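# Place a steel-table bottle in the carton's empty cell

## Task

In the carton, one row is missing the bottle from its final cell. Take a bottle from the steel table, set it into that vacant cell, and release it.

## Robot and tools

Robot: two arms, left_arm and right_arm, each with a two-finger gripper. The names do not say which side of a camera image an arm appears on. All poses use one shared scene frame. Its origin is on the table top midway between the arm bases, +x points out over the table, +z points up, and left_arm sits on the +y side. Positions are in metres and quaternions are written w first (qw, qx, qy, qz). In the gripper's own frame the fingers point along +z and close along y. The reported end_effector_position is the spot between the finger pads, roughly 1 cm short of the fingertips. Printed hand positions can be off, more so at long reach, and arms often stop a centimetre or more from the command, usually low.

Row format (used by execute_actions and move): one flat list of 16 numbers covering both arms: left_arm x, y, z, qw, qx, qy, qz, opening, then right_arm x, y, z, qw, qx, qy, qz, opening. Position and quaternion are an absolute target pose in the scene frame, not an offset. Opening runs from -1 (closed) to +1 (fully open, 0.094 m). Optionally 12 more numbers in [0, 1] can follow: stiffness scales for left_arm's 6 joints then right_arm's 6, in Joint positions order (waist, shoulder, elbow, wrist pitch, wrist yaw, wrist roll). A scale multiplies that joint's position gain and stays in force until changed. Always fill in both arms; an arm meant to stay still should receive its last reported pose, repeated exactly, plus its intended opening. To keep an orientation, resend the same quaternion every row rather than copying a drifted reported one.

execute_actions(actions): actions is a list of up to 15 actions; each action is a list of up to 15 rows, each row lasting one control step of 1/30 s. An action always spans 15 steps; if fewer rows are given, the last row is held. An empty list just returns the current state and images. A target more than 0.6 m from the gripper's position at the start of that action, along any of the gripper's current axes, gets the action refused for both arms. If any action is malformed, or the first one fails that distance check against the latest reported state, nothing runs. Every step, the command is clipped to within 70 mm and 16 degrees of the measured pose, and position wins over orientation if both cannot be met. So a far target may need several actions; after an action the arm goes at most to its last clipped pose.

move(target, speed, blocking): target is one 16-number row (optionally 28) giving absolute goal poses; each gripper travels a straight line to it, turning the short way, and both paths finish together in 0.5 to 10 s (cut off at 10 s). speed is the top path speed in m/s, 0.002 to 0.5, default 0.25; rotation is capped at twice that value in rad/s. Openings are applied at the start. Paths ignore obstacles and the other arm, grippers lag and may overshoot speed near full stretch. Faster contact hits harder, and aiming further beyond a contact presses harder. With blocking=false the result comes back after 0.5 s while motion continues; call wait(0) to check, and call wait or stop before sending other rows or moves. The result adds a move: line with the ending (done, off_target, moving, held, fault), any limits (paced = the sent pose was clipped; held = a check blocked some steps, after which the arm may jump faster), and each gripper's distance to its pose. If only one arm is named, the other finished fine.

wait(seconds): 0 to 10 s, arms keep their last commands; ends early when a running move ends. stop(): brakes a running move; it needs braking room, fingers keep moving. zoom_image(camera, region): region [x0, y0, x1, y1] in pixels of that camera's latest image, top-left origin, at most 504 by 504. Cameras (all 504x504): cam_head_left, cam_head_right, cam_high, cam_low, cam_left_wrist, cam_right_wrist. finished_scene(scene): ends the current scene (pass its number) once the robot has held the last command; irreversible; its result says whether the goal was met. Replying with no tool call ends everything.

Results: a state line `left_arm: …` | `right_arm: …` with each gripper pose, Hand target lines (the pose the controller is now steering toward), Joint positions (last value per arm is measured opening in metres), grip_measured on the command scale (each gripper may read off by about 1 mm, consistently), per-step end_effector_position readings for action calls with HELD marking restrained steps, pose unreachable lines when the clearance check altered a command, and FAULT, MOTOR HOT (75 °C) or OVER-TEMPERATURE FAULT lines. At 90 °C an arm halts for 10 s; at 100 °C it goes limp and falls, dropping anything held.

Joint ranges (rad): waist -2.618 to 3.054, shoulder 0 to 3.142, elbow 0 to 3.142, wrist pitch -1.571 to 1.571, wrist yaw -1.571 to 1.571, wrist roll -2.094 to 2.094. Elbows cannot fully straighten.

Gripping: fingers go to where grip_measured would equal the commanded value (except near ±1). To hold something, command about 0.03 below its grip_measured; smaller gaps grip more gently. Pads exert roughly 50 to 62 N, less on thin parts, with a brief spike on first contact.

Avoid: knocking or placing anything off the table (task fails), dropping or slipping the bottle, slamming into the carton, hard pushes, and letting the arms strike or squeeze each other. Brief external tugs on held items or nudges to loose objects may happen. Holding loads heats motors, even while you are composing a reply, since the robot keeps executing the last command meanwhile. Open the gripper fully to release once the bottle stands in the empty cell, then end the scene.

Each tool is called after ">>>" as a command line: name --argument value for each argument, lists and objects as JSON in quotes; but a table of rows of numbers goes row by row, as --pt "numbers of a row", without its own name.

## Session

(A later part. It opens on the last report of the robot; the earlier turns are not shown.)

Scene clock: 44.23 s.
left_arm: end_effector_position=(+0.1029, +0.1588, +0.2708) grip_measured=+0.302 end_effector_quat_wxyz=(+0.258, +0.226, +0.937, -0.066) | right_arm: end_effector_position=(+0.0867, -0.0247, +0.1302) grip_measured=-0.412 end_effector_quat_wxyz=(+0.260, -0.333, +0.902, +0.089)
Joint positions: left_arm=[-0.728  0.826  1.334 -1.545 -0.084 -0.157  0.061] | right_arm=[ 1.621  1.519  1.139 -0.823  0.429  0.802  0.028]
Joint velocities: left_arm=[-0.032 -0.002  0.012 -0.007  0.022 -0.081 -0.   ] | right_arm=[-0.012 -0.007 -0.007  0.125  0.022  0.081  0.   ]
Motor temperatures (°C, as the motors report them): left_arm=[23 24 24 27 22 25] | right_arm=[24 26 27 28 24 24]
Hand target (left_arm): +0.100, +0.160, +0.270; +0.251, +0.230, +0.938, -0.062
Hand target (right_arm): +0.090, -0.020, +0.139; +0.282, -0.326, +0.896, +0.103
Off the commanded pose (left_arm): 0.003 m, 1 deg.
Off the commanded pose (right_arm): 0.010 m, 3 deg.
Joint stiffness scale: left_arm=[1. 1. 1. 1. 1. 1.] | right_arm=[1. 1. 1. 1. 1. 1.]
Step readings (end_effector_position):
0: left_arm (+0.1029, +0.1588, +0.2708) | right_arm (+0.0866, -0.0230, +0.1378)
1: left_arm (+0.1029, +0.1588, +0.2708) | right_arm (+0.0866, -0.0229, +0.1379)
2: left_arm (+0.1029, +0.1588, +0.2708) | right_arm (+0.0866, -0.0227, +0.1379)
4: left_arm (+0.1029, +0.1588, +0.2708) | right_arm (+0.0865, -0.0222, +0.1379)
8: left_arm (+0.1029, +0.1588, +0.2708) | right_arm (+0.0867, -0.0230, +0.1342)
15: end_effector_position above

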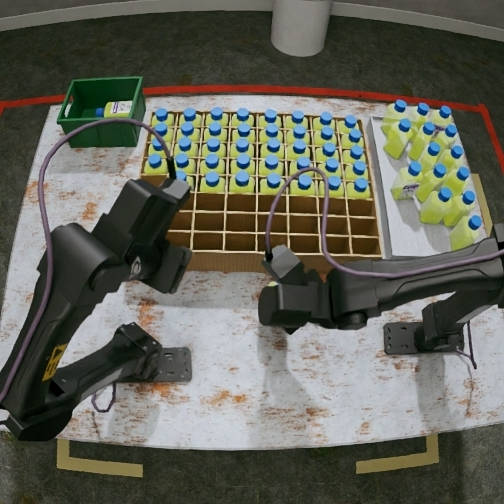

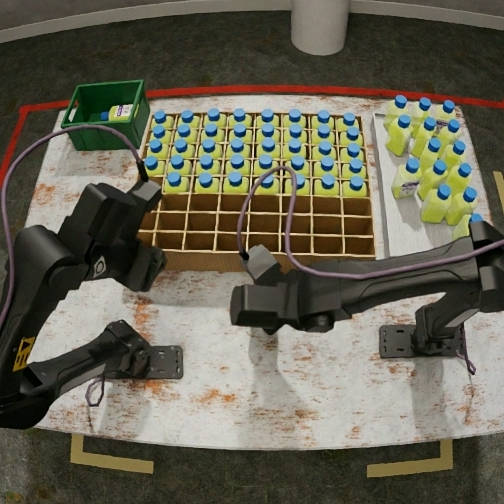

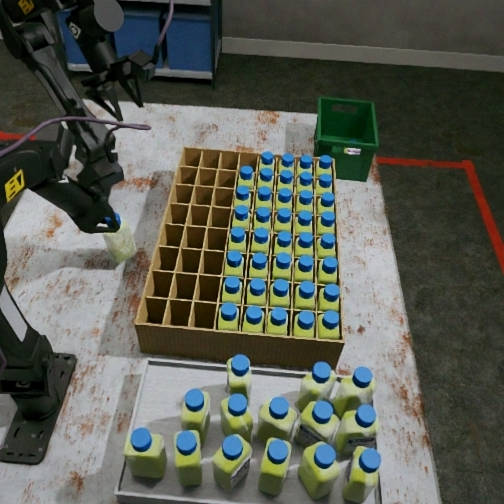

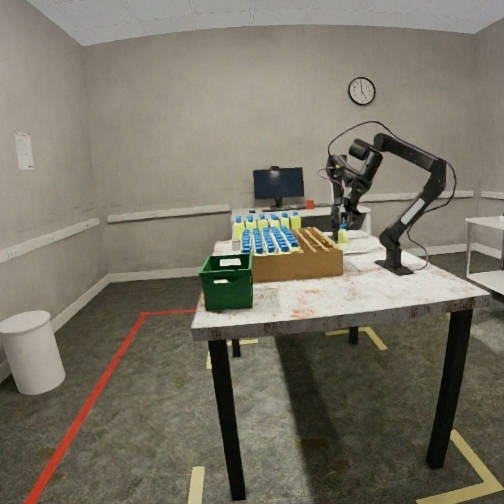

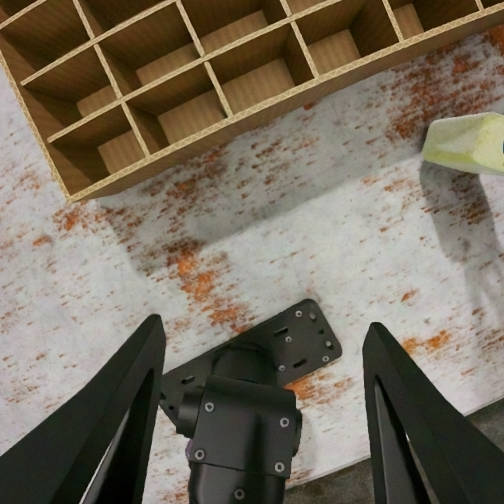

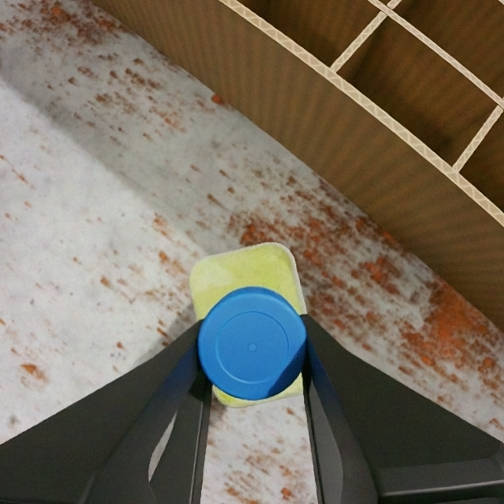

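>>> zoom_image --camera "cam_high" --region '[60, 180, 180, 280]'

>>> zoom_image --camera "cam_low" --region '[300, 190, 400, 270]'

Region (60, 180, 180, 280) of cam_high's 504x504 image, scaled by 4.200, with more detail than that image has.

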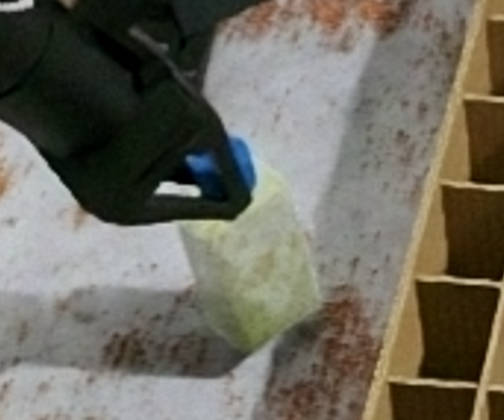

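Region (300, 190, 400, 270) of cam_low's 504x504 image, scaled by 5.040, with more detail than that image has; it fills the top 403 rows of this view, and the rest is white.

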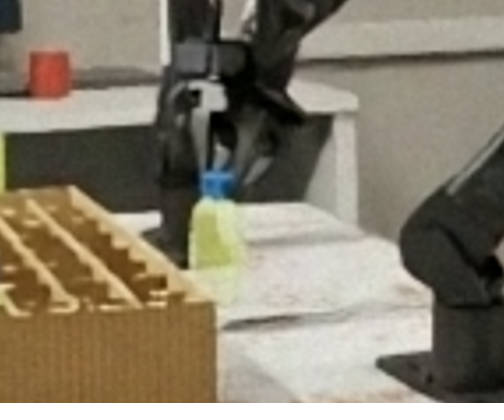

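>>> execute_actions --actions '[[[0.10, 0.16, 0.27, 0.2514, 0.2296, 0.9382, -0.0615, 0.3, 0.09, -0.02, 0.1382, 0.2826, -0.3262, 0.8962, 0.1028, -0.44],[0.10, 0.16, 0.27, 0.2514, 0.2296, 0.9382, -0.0615, 0.3, 0.09, -0.02, 0.1374, 0.2826, -0.3262, 0.8962, 0.1028, -0.44],[0.10, 0.16, 0.27, 0.2514, 0.2296, 0.9382, -0.0615, 0.3, 0.09, -0.02, 0.1366, 0.2826, -0.3262, 0.8962, 0.1028, -0.44],[0.10, 0.16, 0.27, 0.2514, 0.2296, 0.9382, -0.0615, 0.3, 0.09, -0.02, 0.1358, 0.2826, -0.3262, 0.8962, 0.1028, -0.44],[0.10, 0.16, 0.27, 0.2514, 0.2296, 0.9382, -0.0615, 0.3, 0.09, -0.02, 0.135, 0.2826, -0.3262, 0.8962, 0.1028, -0.44],[0.10, 0.16, 0.27, 0.2514, 0.2296, 0.9382, -0.0615, 0.3, 0.09, -0.02, 0.1342, 0.2826, -0.3262, 0.8962, 0.1028, -0.44],[0.10, 0.16, 0.27, 0.2514, 0.2296, 0.9382, -0.0615, 0.3, 0.09, -0.02, 0.1334, 0.2826, -0.3262, 0.8962, 0.1028, -0.44],[0.10, 0.16, 0.27, 0.2514, 0.2296, 0.9382, -0.0615, 0.3, 0.09, -0.02, 0.1326, 0.2826, -0.3262, 0.8962, 0.1028, -0.44],[0.10, 0.16, 0.27, 0.2514, 0.2296, 0.9382, -0.0615, 0.3, 0.09, -0.02, 0.1318, 0.2826, -0.3262, 0.8962, 0.1028, -0.44],[0.10, 0.16, 0.27, 0.2514, 0.2296, 0.9382, -0.0615, 0.3, 0.09, -0.02, 0.131, 0.2826, -0.3262, 0.8962, 0.1028, -0.44]]]'

Scene clock: 46.07 s.
left_arm: end_effector_position=(+0.1029, +0.1588, +0.2708) grip_measured=+0.302 end_effector_quat_wxyz=(+0.258, +0.226, +0.937, -0.066) | right_arm: end_effector_position=(+0.0868, -0.0250, +0.1234) grip_measured=-0.412 end_effector_quat_wxyz=(+0.261, -0.333, +0.902, +0.091)
Joint positions: left_arm=[-0.728  0.826  1.334 -1.545 -0.084 -0.157  0.061] | right_arm=[ 1.621  1.519  1.11  -0.791  0.43   0.802  0.028]
Joint velocities: left_arm=[-0.012 -0.002 -0.007  0.051 -0.037 -0.066  0.001] | right_arm=[-0.012 -0.007 -0.002 -0.007  0.037 -0.022  0.001]
Motor temperatures (°C, as the motors report them): left_arm=[23 24 24 27 22 25] | right_arm=[24 26 27 28 24 24]
Hand target (left_arm): +0.100, +0.160, +0.270; +0.251, +0.230, +0.938, -0.062
Hand target (right_arm): +0.090, -0.020, +0.131; +0.282, -0.326, +0.896, +0.103
Off the commanded pose (left_arm): 0.003 m, 1 deg.
Off the commanded pose (right_arm): 0.010 m, 3 deg.
Joint stiffness scale: left_arm=[1. 1. 1. 1. 1. 1.] | right_arm=[1. 1. 1. 1. 1. 1.]
Step readings (end_effector_position):
0: left_arm (+0.1029, +0.1588, +0.2708) | right_arm (+0.0867, -0.0233, +0.1308)
1: left_arm (+0.1029, +0.1588, +0.2708) | right_arm (+0.0867, -0.0233, +0.1308)
2: left_arm (+0.1029, +0.1588, +0.2708) | right_arm (+0.0867, -0.0231, +0.1309)
4: left_arm (+0.1029, +0.1588, +0.2708) | right_arm (+0.0867, -0.0224, +0.1311)
8: left_arm (+0.1029, +0.1588, +0.2708) | right_arm (+0.0867, -0.0228, +0.1280)
15: end_effector_position above

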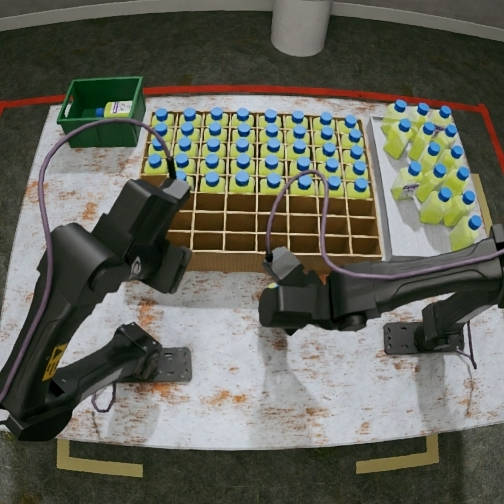

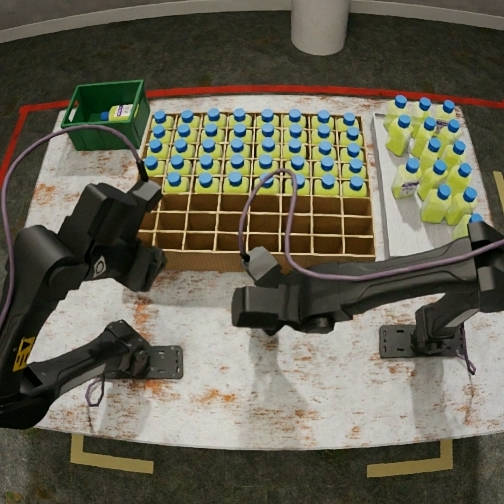

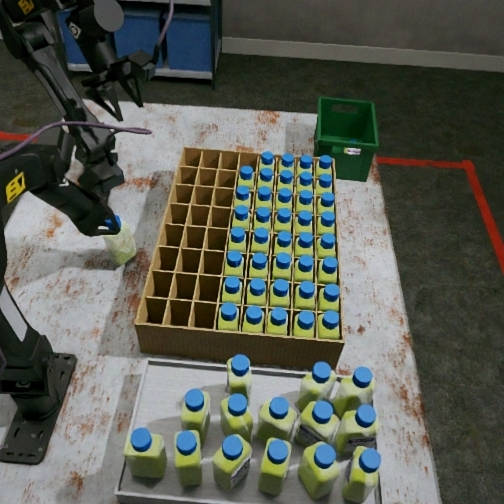

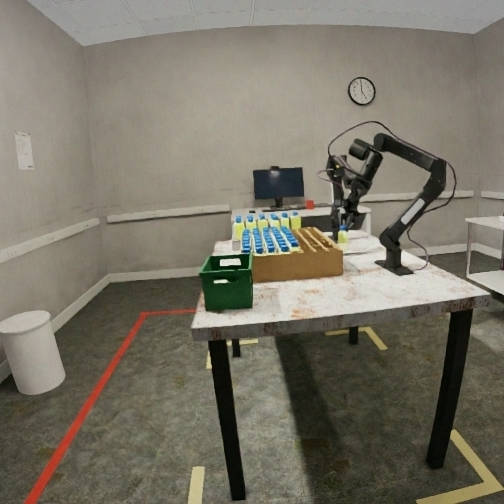

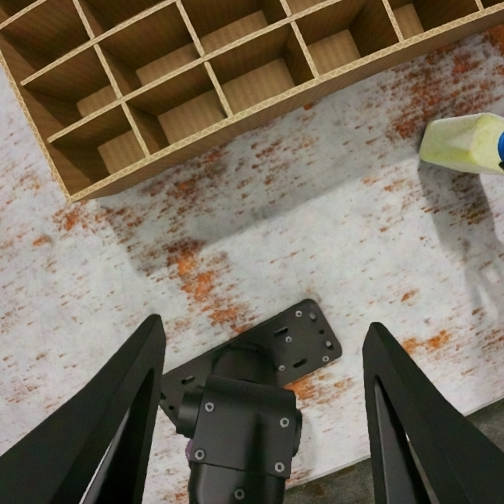

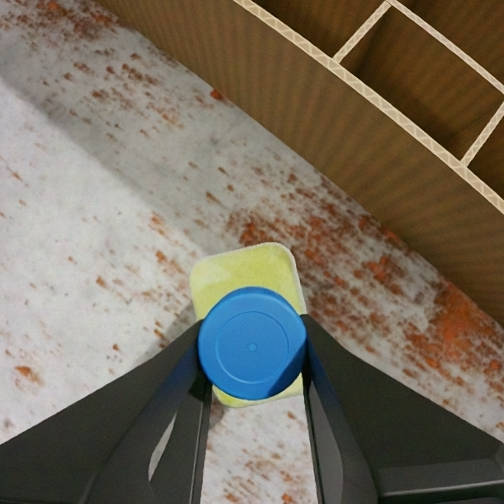

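>>> execute_actions --actions '[[[0.10, 0.16, 0.27, 0.2514, 0.2296, 0.9382, -0.0615, 0.3, 0.09, -0.02, 0.1302, 0.2826, -0.3262, 0.8962, 0.1028, -0.44],[0.10, 0.16, 0.27, 0.2514, 0.2296, 0.9382, -0.0615, 0.3, 0.09, -0.02, 0.1294, 0.2826, -0.3262, 0.8962, 0.1028, -0.44],[0.10, 0.16, 0.27, 0.2514, 0.2296, 0.9382, -0.0615, 0.3, 0.09, -0.02, 0.1286, 0.2826, -0.3262, 0.8962, 0.1028, -0.44],[0.10, 0.16, 0.27, 0.2514, 0.2296, 0.9382, -0.0615, 0.3, 0.09, -0.02, 0.1278, 0.2826, -0.3262, 0.8962, 0.1028, -0.44],[0.10, 0.16, 0.27, 0.2514, 0.2296, 0.9382, -0.0615, 0.3, 0.09, -0.02, 0.127, 0.2826, -0.3262, 0.8962, 0.1028, -0.44],[0.10, 0.16, 0.27, 0.2514, 0.2296, 0.9382, -0.0615, 0.3, 0.09, -0.02, 0.1262, 0.2826, -0.3262, 0.8962, 0.1028, -0.44],[0.10, 0.16, 0.27, 0.2514, 0.2296, 0.9382, -0.0615, 0.3, 0.09, -0.02, 0.1254, 0.2826, -0.3262, 0.8962, 0.1028, -0.44],[0.10, 0.16, 0.27, 0.2514, 0.2296, 0.9382, -0.0615, 0.3, 0.09, -0.02, 0.1246, 0.2826, -0.3262, 0.8962, 0.1028, -0.44],[0.10, 0.16, 0.27, 0.2514, 0.2296, 0.9382, -0.0615, 0.3, 0.09, -0.02, 0.1238, 0.2826, -0.3262, 0.8962, 0.1028, -0.44],[0.10, 0.16, 0.27, 0.2514, 0.2296, 0.9382, -0.0615, 0.3, 0.09, -0.02, 0.123, 0.2826, -0.3262, 0.8962, 0.1028, -0.44]]]'

Scene clock: 47.67 s.
left_arm: end_effector_position=(+0.1029, +0.1588, +0.2708) grip_measured=+0.302 end_effector_quat_wxyz=(+0.258, +0.226, +0.937, -0.066) | right_arm: end_effector_position=(+0.0868, -0.0248, +0.1175) grip_measured=-0.412 end_effector_quat_wxyz=(+0.262, -0.332, +0.901, +0.094)
Joint positions: left_arm=[-0.728  0.826  1.334 -1.545 -0.084 -0.157  0.061] | right_arm=[ 1.621  1.519  1.084 -0.759  0.43   0.802  0.028]
Joint velocities: left_arm=[ 0.002 -0.007  0.002 -0.081  0.022 -0.007 -0.001] | right_arm=[-0.012  0.007  0.017  0.007  0.037  0.022 -0.   ]
Motor temperatures (°C, as the motors report them): left_arm=[23 24 24 27 22 25] | right_arm=[24 26 27 28 24 24]
Hand target (left_arm): +0.100, +0.160, +0.270; +0.251, +0.230, +0.938, -0.062
Hand target (right_arm): +0.090, -0.020, +0.123; +0.282, -0.326, +0.896, +0.103
Off the commanded pose (left_arm): 0.003 m, 1 deg.
Off the commanded pose (right_arm): 0.008 m, 3 deg.
Joint stiffness scale: left_arm=[1. 1. 1. 1. 1. 1.] | right_arm=[1. 1. 1. 1. 1. 1.]
Step readings (end_effector_position):
0: left_arm (+0.1029, +0.1588, +0.2708) | right_arm (+0.0868, -0.0236, +0.1240)
1: left_arm (+0.1029, +0.1588, +0.2708) | right_arm (+0.0868, -0.0236, +0.1240)
2: left_arm (+0.1029, +0.1588, +0.2708) | right_arm (+0.0868, -0.0234, +0.1241)
4: left_arm (+0.1029, +0.1588, +0.2708) | right_arm (+0.0867, -0.0227, +0.1243)
8: left_arm (+0.1029, +0.1588, +0.2708) | right_arm (+0.0868, -0.0227, +0.1217)
15: end_effector_position above

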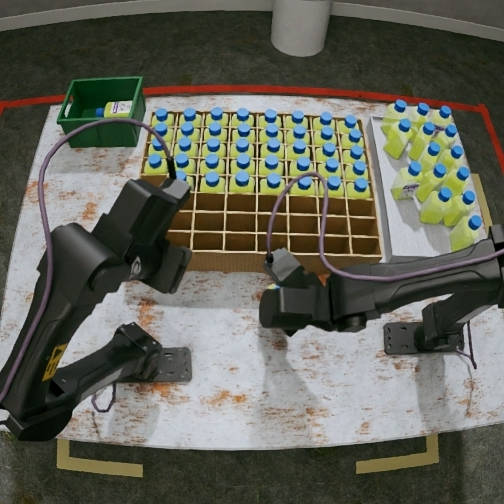

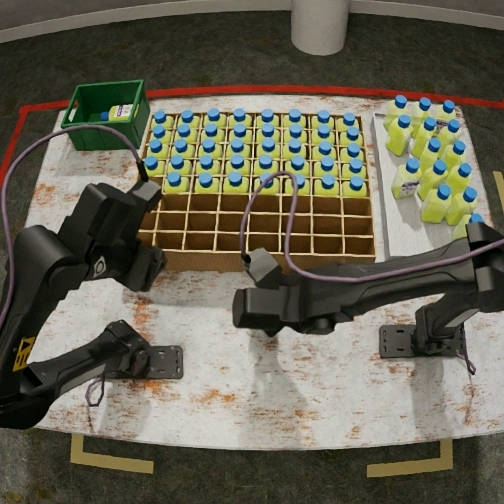

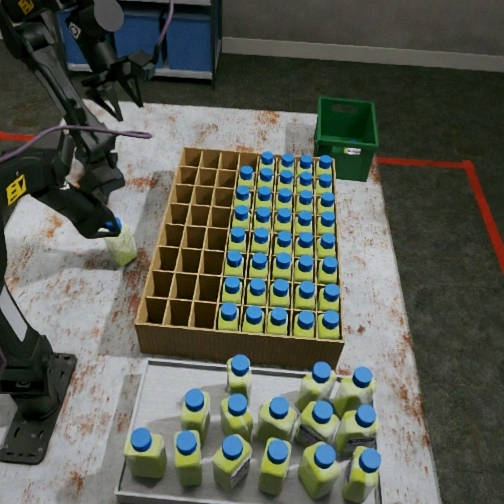

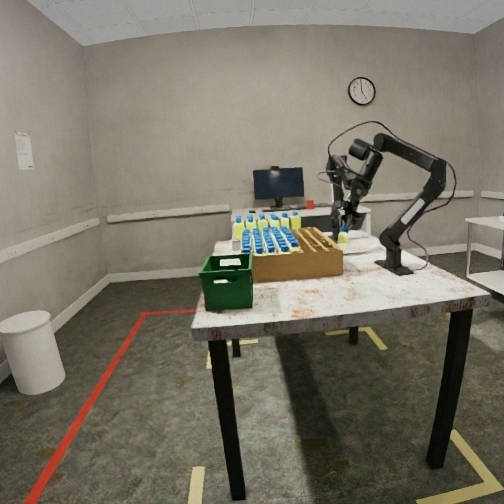

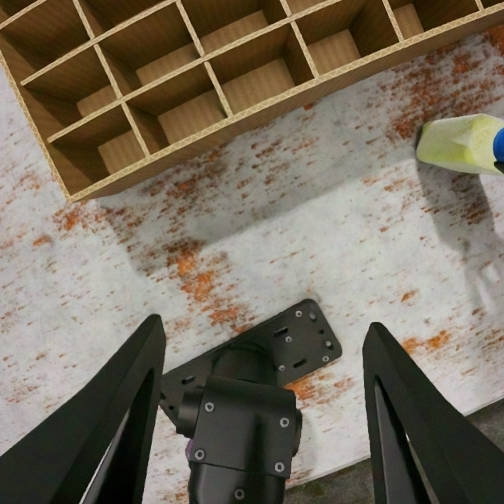

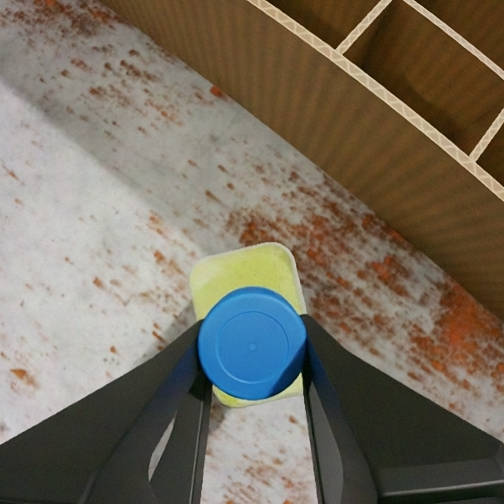

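>>> execute_actions --actions '[[[0.10, 0.16, 0.27, 0.2514, 0.2296, 0.9382, -0.0615, 0.3, 0.09, -0.02, 0.1222, 0.2826, -0.3262, 0.8962, 0.1028, -0.44],[0.10, 0.16, 0.27, 0.2514, 0.2296, 0.9382, -0.0615, 0.3, 0.09, -0.02, 0.1214, 0.2826, -0.3262, 0.8962, 0.1028, -0.44],[0.10, 0.16, 0.27, 0.2514, 0.2296, 0.9382, -0.0615, 0.3, 0.09, -0.02, 0.1206, 0.2826, -0.3262, 0.8962, 0.1028, -0.44],[0.10, 0.16, 0.27, 0.2514, 0.2296, 0.9382, -0.0615, 0.3, 0.09, -0.02, 0.1198, 0.2826, -0.3262, 0.8962, 0.1028, -0.44],[0.10, 0.16, 0.27, 0.2514, 0.2296, 0.9382, -0.0615, 0.3, 0.09, -0.02, 0.119, 0.2826, -0.3262, 0.8962, 0.1028, -0.44],[0.10, 0.16, 0.27, 0.2514, 0.2296, 0.9382, -0.0615, 0.3, 0.09, -0.02, 0.1182, 0.2826, -0.3262, 0.8962, 0.1028, -0.44],[0.10, 0.16, 0.27, 0.2514, 0.2296, 0.9382, -0.0615, 0.3, 0.09, -0.02, 0.1174, 0.2826, -0.3262, 0.8962, 0.1028, -0.44],[0.10, 0.16, 0.27, 0.2514, 0.2296, 0.9382, -0.0615, 0.3, 0.09, -0.02, 0.1166, 0.2826, -0.3262, 0.8962, 0.1028, -0.44],[0.10, 0.16, 0.27, 0.2514, 0.2296, 0.9382, -0.0615, 0.3, 0.09, -0.02, 0.1158, 0.2826, -0.3262, 0.8962, 0.1028, -0.44],[0.10, 0.16, 0.27, 0.2514, 0.2296, 0.9382, -0.0615, 0.3, 0.09, -0.02, 0.115, 0.2826, -0.3262, 0.8962, 0.1028, -0.44]]]'

Scene clock: 49.20 s.
left_arm: end_effector_position=(+0.1029, +0.1588, +0.2708) grip_measured=+0.302 end_effector_quat_wxyz=(+0.258, +0.226, +0.937, -0.066) | right_arm: end_effector_position=(+0.0869, -0.0250, +0.1114) grip_measured=-0.412 end_effector_quat_wxyz=(+0.263, -0.331, +0.901, +0.096)
Joint positions: left_arm=[-0.728  0.826  1.334 -1.545 -0.084 -0.157  0.061] | right_arm=[ 1.621  1.519  1.057 -0.726  0.431  0.802  0.028]
Joint velocities: left_arm=[ 0.007  0.002 -0.007 -0.081 -0.022 -0.095  0.   ] | right_arm=[ 0.012  0.002 -0.017  0.095 -0.095  0.081  0.001]
Motor temperatures (°C, as the motors report them): left_arm=[23 24 24 27 22 25] | right_arm=[24 26 27 28 24 24]
Hand target (left_arm): +0.100, +0.160, +0.270; +0.251, +0.230, +0.938, -0.062
Hand target (right_arm): +0.090, -0.020, +0.115; +0.282, -0.326, +0.896, +0.103
Off the commanded pose (left_arm): 0.003 m, 1 deg.
Off the commanded pose (right_arm): 0.007 m, 2 deg.
Joint stiffness scale: left_arm=[1. 1. 1. 1. 1. 1.] | right_arm=[1. 1. 1. 1. 1. 1.]
Step readings (end_effector_position):
0: left_arm (+0.1029, +0.1588, +0.2708) | right_arm (+0.0868, -0.0235, +0.1180)
1: left_arm (+0.1029, +0.1588, +0.2708) | right_arm (+0.0868, -0.0234, +0.1180)
2: left_arm (+0.1029, +0.1588, +0.2708) | right_arm (+0.0868, -0.0233, +0.1181)
4: left_arm (+0.1029, +0.1588, +0.2708) | right_arm (+0.0868, -0.0226, +0.1184)
8: left_arm (+0.1029, +0.1588, +0.2708) | right_arm (+0.0869, -0.0228, +0.1155)
15: end_effector_position above

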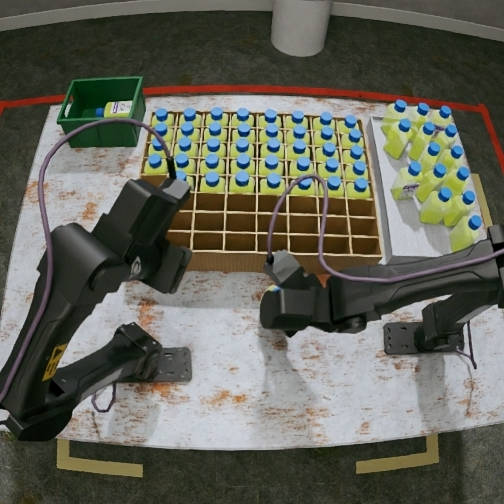

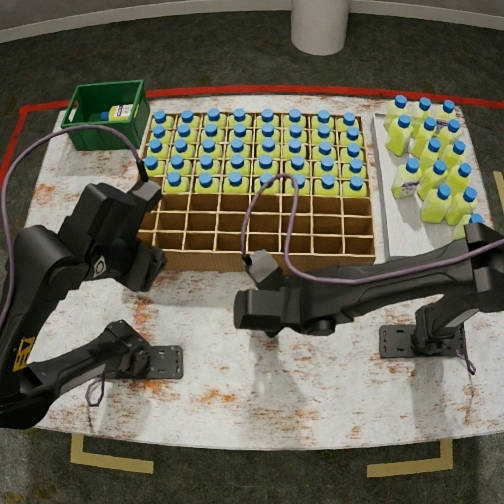

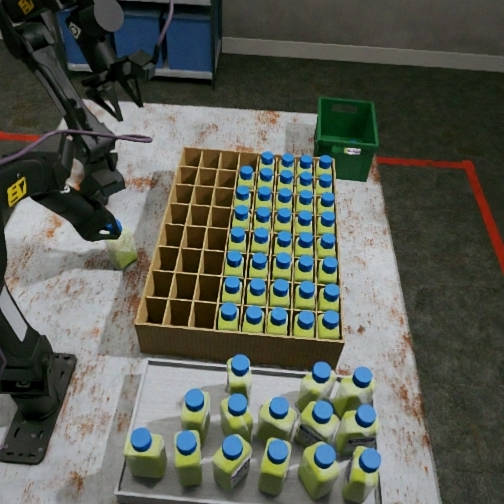

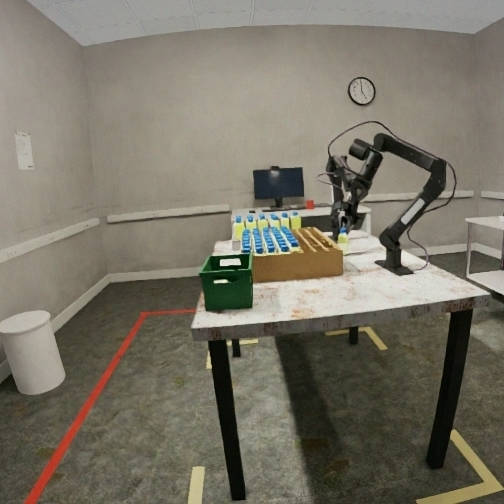

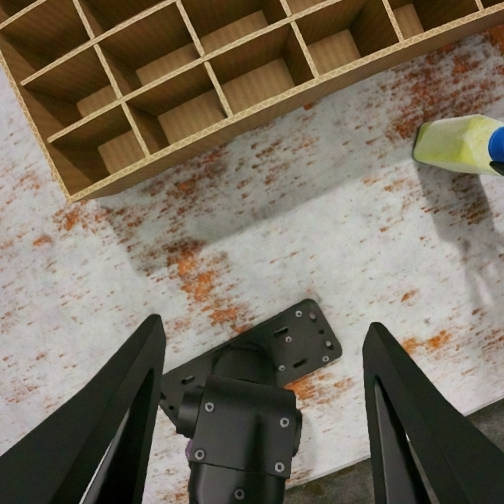

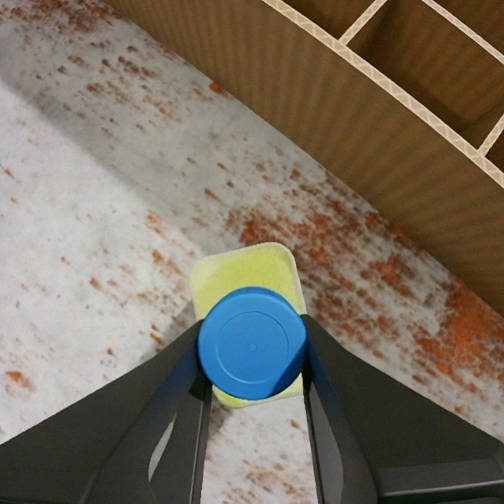

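>>> zoom_image --camera "cam_high" --region '[60, 180, 180, 280]'

>>> zoom_image --camera "cam_low" --region '[300, 190, 400, 270]'

Region (60, 180, 180, 280) of cam_high's 504x504 image, scaled by 4.200, with more detail than that image has.

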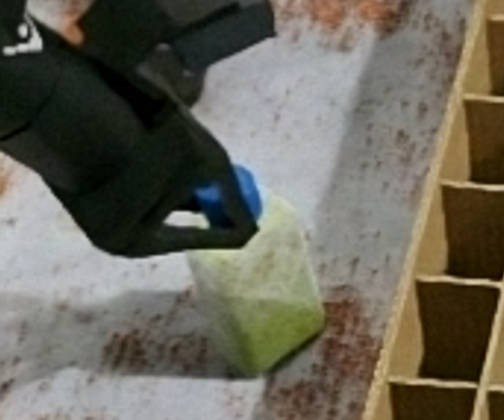

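Region (300, 190, 400, 270) of cam_low's 504x504 image, scaled by 5.040, with more detail than that image has; it fills the top 403 rows of this view, and the rest is white.

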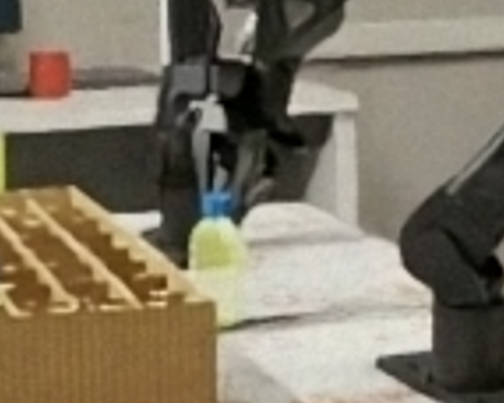

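>>> execute_actions --actions '[]'

Scene clock: 51.17 s.
left_arm: end_effector_position=(+0.1029, +0.1588, +0.2708) grip_measured=+0.302 end_effector_quat_wxyz=(+0.258, +0.226, +0.937, -0.066) | right_arm: end_effector_position=(+0.0869, -0.0236, +0.1120) grip_measured=-0.412 end_effector_quat_wxyz=(+0.264, -0.330, +0.901, +0.099)
Joint positions: left_arm=[-0.728  0.826  1.334 -1.545 -0.084 -0.157  0.061] | right_arm=[ 1.621  1.519  1.057 -0.72   0.431  0.802  0.028]
Joint velocities: left_arm=[ 0.017 -0.012 -0.012 -0.066  0.022  0.022  0.001] | right_arm=[ 0.002 -0.012 -0.002  0.037 -0.007  0.066 -0.   ]
Motor temperatures (°C, as the motors report them): left_arm=[23 24 24 27 22 25] | right_arm=[24 26 27 28 24 24]
Hand target (left_arm): +0.100, +0.160, +0.270; +0.251, +0.230, +0.938, -0.062
Hand target (right_arm): +0.090, -0.020, +0.115; +0.282, -0.326, +0.896, +0.103
Off the commanded pose (left_arm): 0.003 m, 1 deg.
Off the commanded pose (right_arm): 0.006 m, 2 deg.
Joint stiffness scale: left_arm=[1. 1. 1. 1. 1. 1.] | right_arm=[1. 1. 1. 1. 1. 1.]

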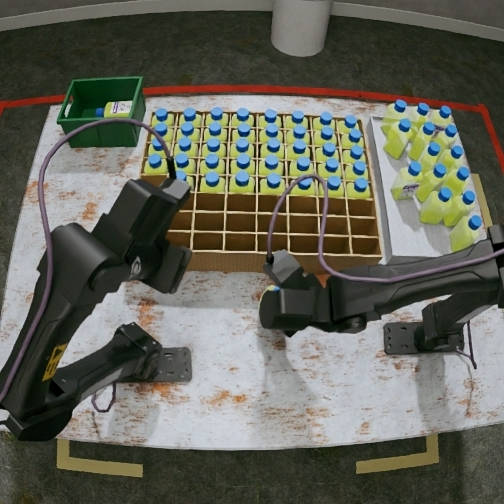

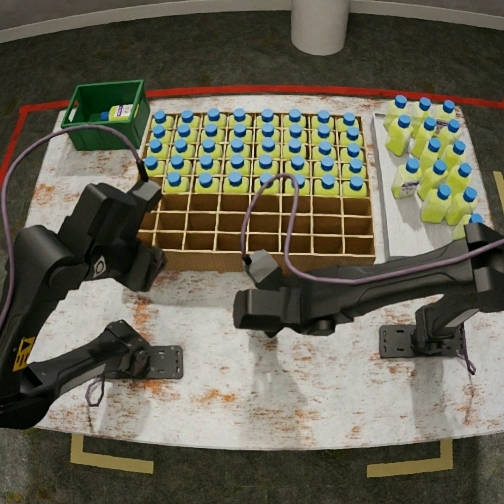

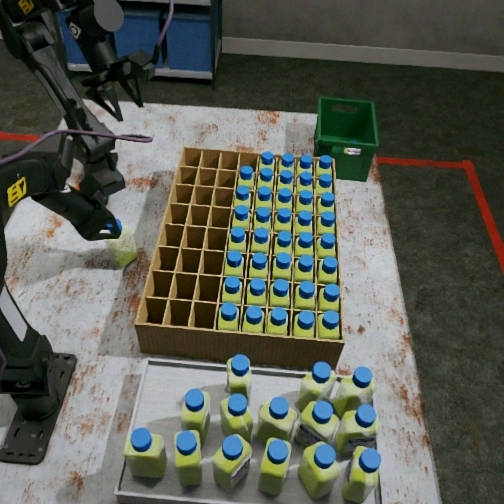

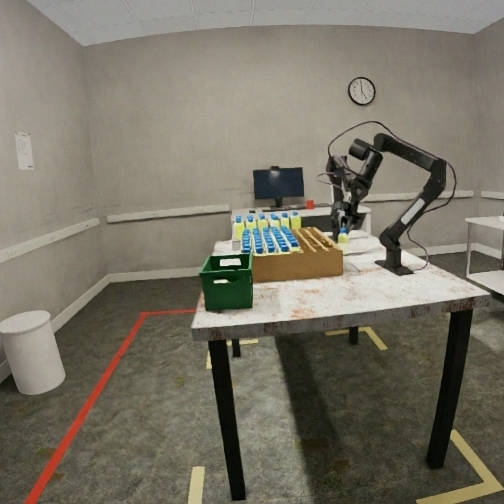

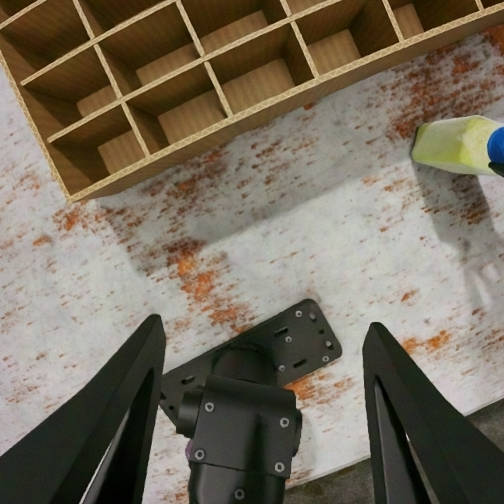

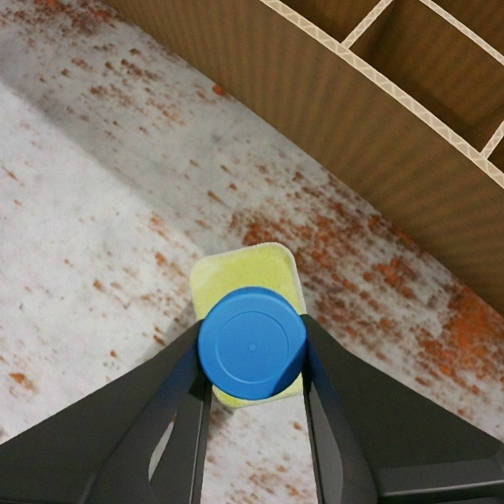

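>>> zoom_image --camera "cam_low" --region '[300, 190, 400, 270]'

>>> zoom_image --camera "cam_high" --region '[60, 180, 180, 290]'

Region (300, 190, 400, 270) of cam_low's 504x504 image, scaled by 5.040, with more detail than that image has; it fills the top 403 rows of this view, and the rest is white.

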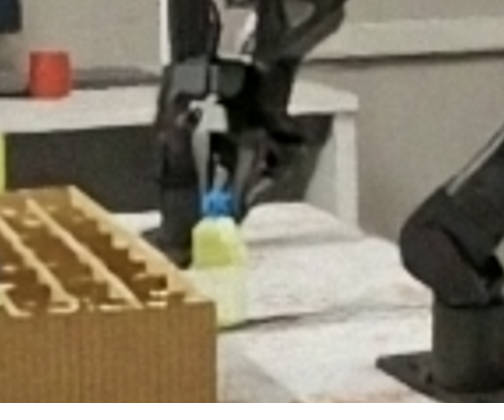

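Region (60, 180, 180, 290) of cam_high's 504x504 image, scaled by 4.200, with more detail than that image has; it fills the top 462 rows of this view, and the rest is white.

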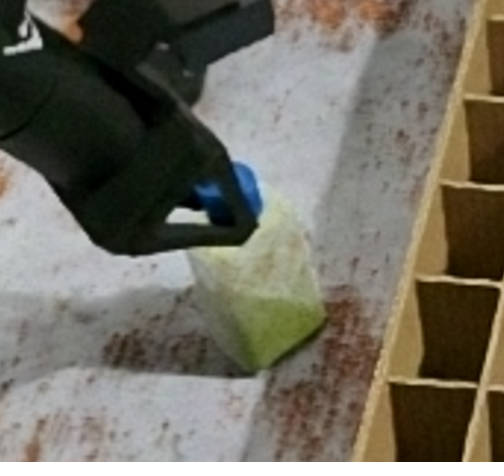

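>>> execute_actions --actions '[[[0.10,0.16,0.27,0.2514,0.2296,0.9382,-0.0615,0.3,0.09,-0.02,0.1148,0.2826,-0.3262,0.8962,0.1028,-0.44],[0.10,0.16,0.27,0.2514,0.2296,0.9382,-0.0615,0.3,0.09,-0.02,0.1146,0.2826,-0.3262,0.8962,0.1028,-0.44],[0.10,0.16,0.27,0.2514,0.2296,0.9382,-0.0615,0.3,0.09,-0.02,0.1144,0.2826,-0.3262,0.8962,0.1028,-0.44],[0.10,0.16,0.27,0.2514,0.2296,0.9382,-0.0615,0.3,0.09,-0.02,0.1142,0.2826,-0.3262,0.8962,0.1028,-0.44],[0.10,0.16,0.27,0.2514,0.2296,0.9382,-0.0615,0.3,0.09,-0.02,0.114,0.2826,-0.3262,0.8962,0.1028,-0.44],[0.10,0.16,0.27,0.2514,0.2296,0.9382,-0.0615,0.3,0.09,-0.02,0.1138,0.2826,-0.3262,0.8962,0.1028,-0.44],[0.10,0.16,0.27,0.2514,0.2296,0.9382,-0.0615,0.3,0.09,-0.02,0.1136,0.2826,-0.3262,0.8962,0.1028,-0.44],[0.10,0.16,0.27,0.2514,0.2296,0.9382,-0.0615,0.3,0.09,-0.02,0.1134,0.2826,-0.3262,0.8962,0.1028,-0.44],[0.10,0.16,0.27,0.2514,0.2296,0.9382,-0.0615,0.3,0.09,-0.02,0.1132,0.2826,-0.3262,0.8962,0.1028,-0.44],[0.10,0.16,0.27,0.2514,0.2296,0.9382,-0.0615,0.3,0.09,-0.02,0.113,0.2826,-0.3262,0.8962,0.1028,-0.44]]]'

Scene clock: 53.07 s.
left_arm: end_effector_position=(+0.1029, +0.1588, +0.2708) grip_measured=+0.302 end_effector_quat_wxyz=(+0.258, +0.226, +0.937, -0.066) | right_arm: end_effector_position=(+0.0868, -0.0219, +0.1127) grip_measured=-0.412 end_effector_quat_wxyz=(+0.266, -0.329, +0.900, +0.103)
Joint positions: left_arm=[-0.728  0.826  1.334 -1.545 -0.084 -0.157  0.061] | right_arm=[ 1.621  1.519  1.057 -0.712  0.431  0.802  0.028]
Joint velocities: left_arm=[ 0.007 -0.007 -0.002 -0.051 -0.007 -0.022 -0.002] | right_arm=[-0.002 -0.002  0.017  0.081 -0.007 -0.022  0.   ]
Motor temperatures (°C, as the motors report them): left_arm=[23 24 24 27 22 25] | right_arm=[24 26 27 28 24 24]
Hand target (left_arm): +0.100, +0.160, +0.270; +0.251, +0.230, +0.938, -0.062
Hand target (right_arm): +0.090, -0.020, +0.113; +0.282, -0.326, +0.896, +0.103
Off the commanded pose (left_arm): 0.003 m, 1 deg.
Off the commanded pose (right_arm): 0.004 m, 2 deg.
Joint stiffness scale: left_arm=[1. 1. 1. 1. 1. 1.] | right_arm=[1. 1. 1. 1. 1. 1.]
Step readings (end_effector_position):
0: left_arm (+0.1029, +0.1588, +0.2708) | right_arm (+0.0869, -0.0236, +0.1120)
1: left_arm (+0.1029, +0.1588, +0.2708) | right_arm (+0.0869, -0.0235, +0.1120)
2: left_arm (+0.1029, +0.1588, +0.2708) | right_arm (+0.0869, -0.0235, +0.1120)
4: left_arm (+0.1029, +0.1588, +0.2708) | right_arm (+0.0869, -0.0233, +0.1121)
8: left_arm (+0.1029, +0.1588, +0.2708) | right_arm (+0.0869, -0.0227, +0.1123)
15: end_effector_position above

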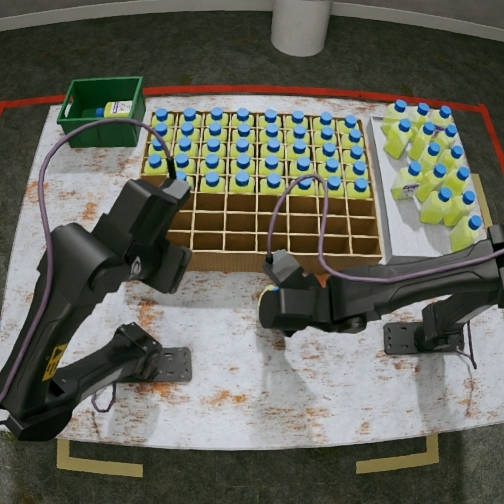

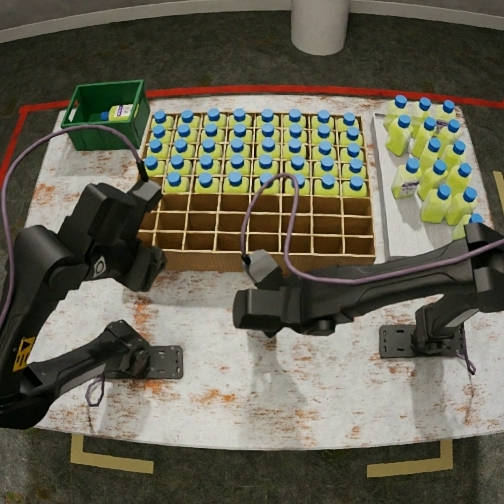

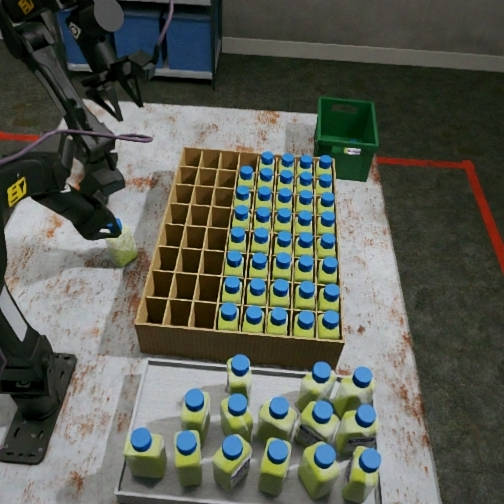

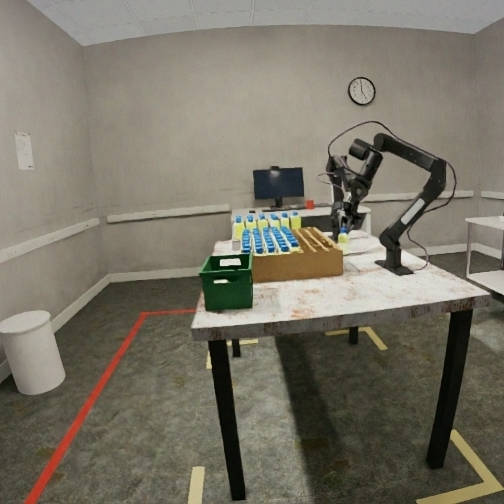

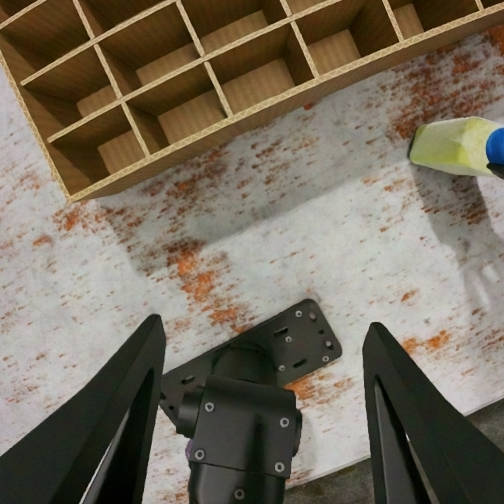

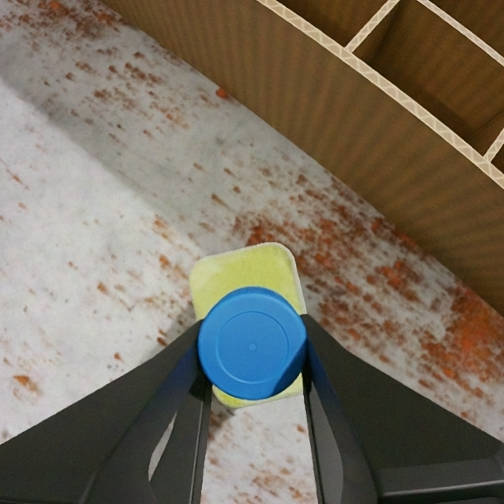

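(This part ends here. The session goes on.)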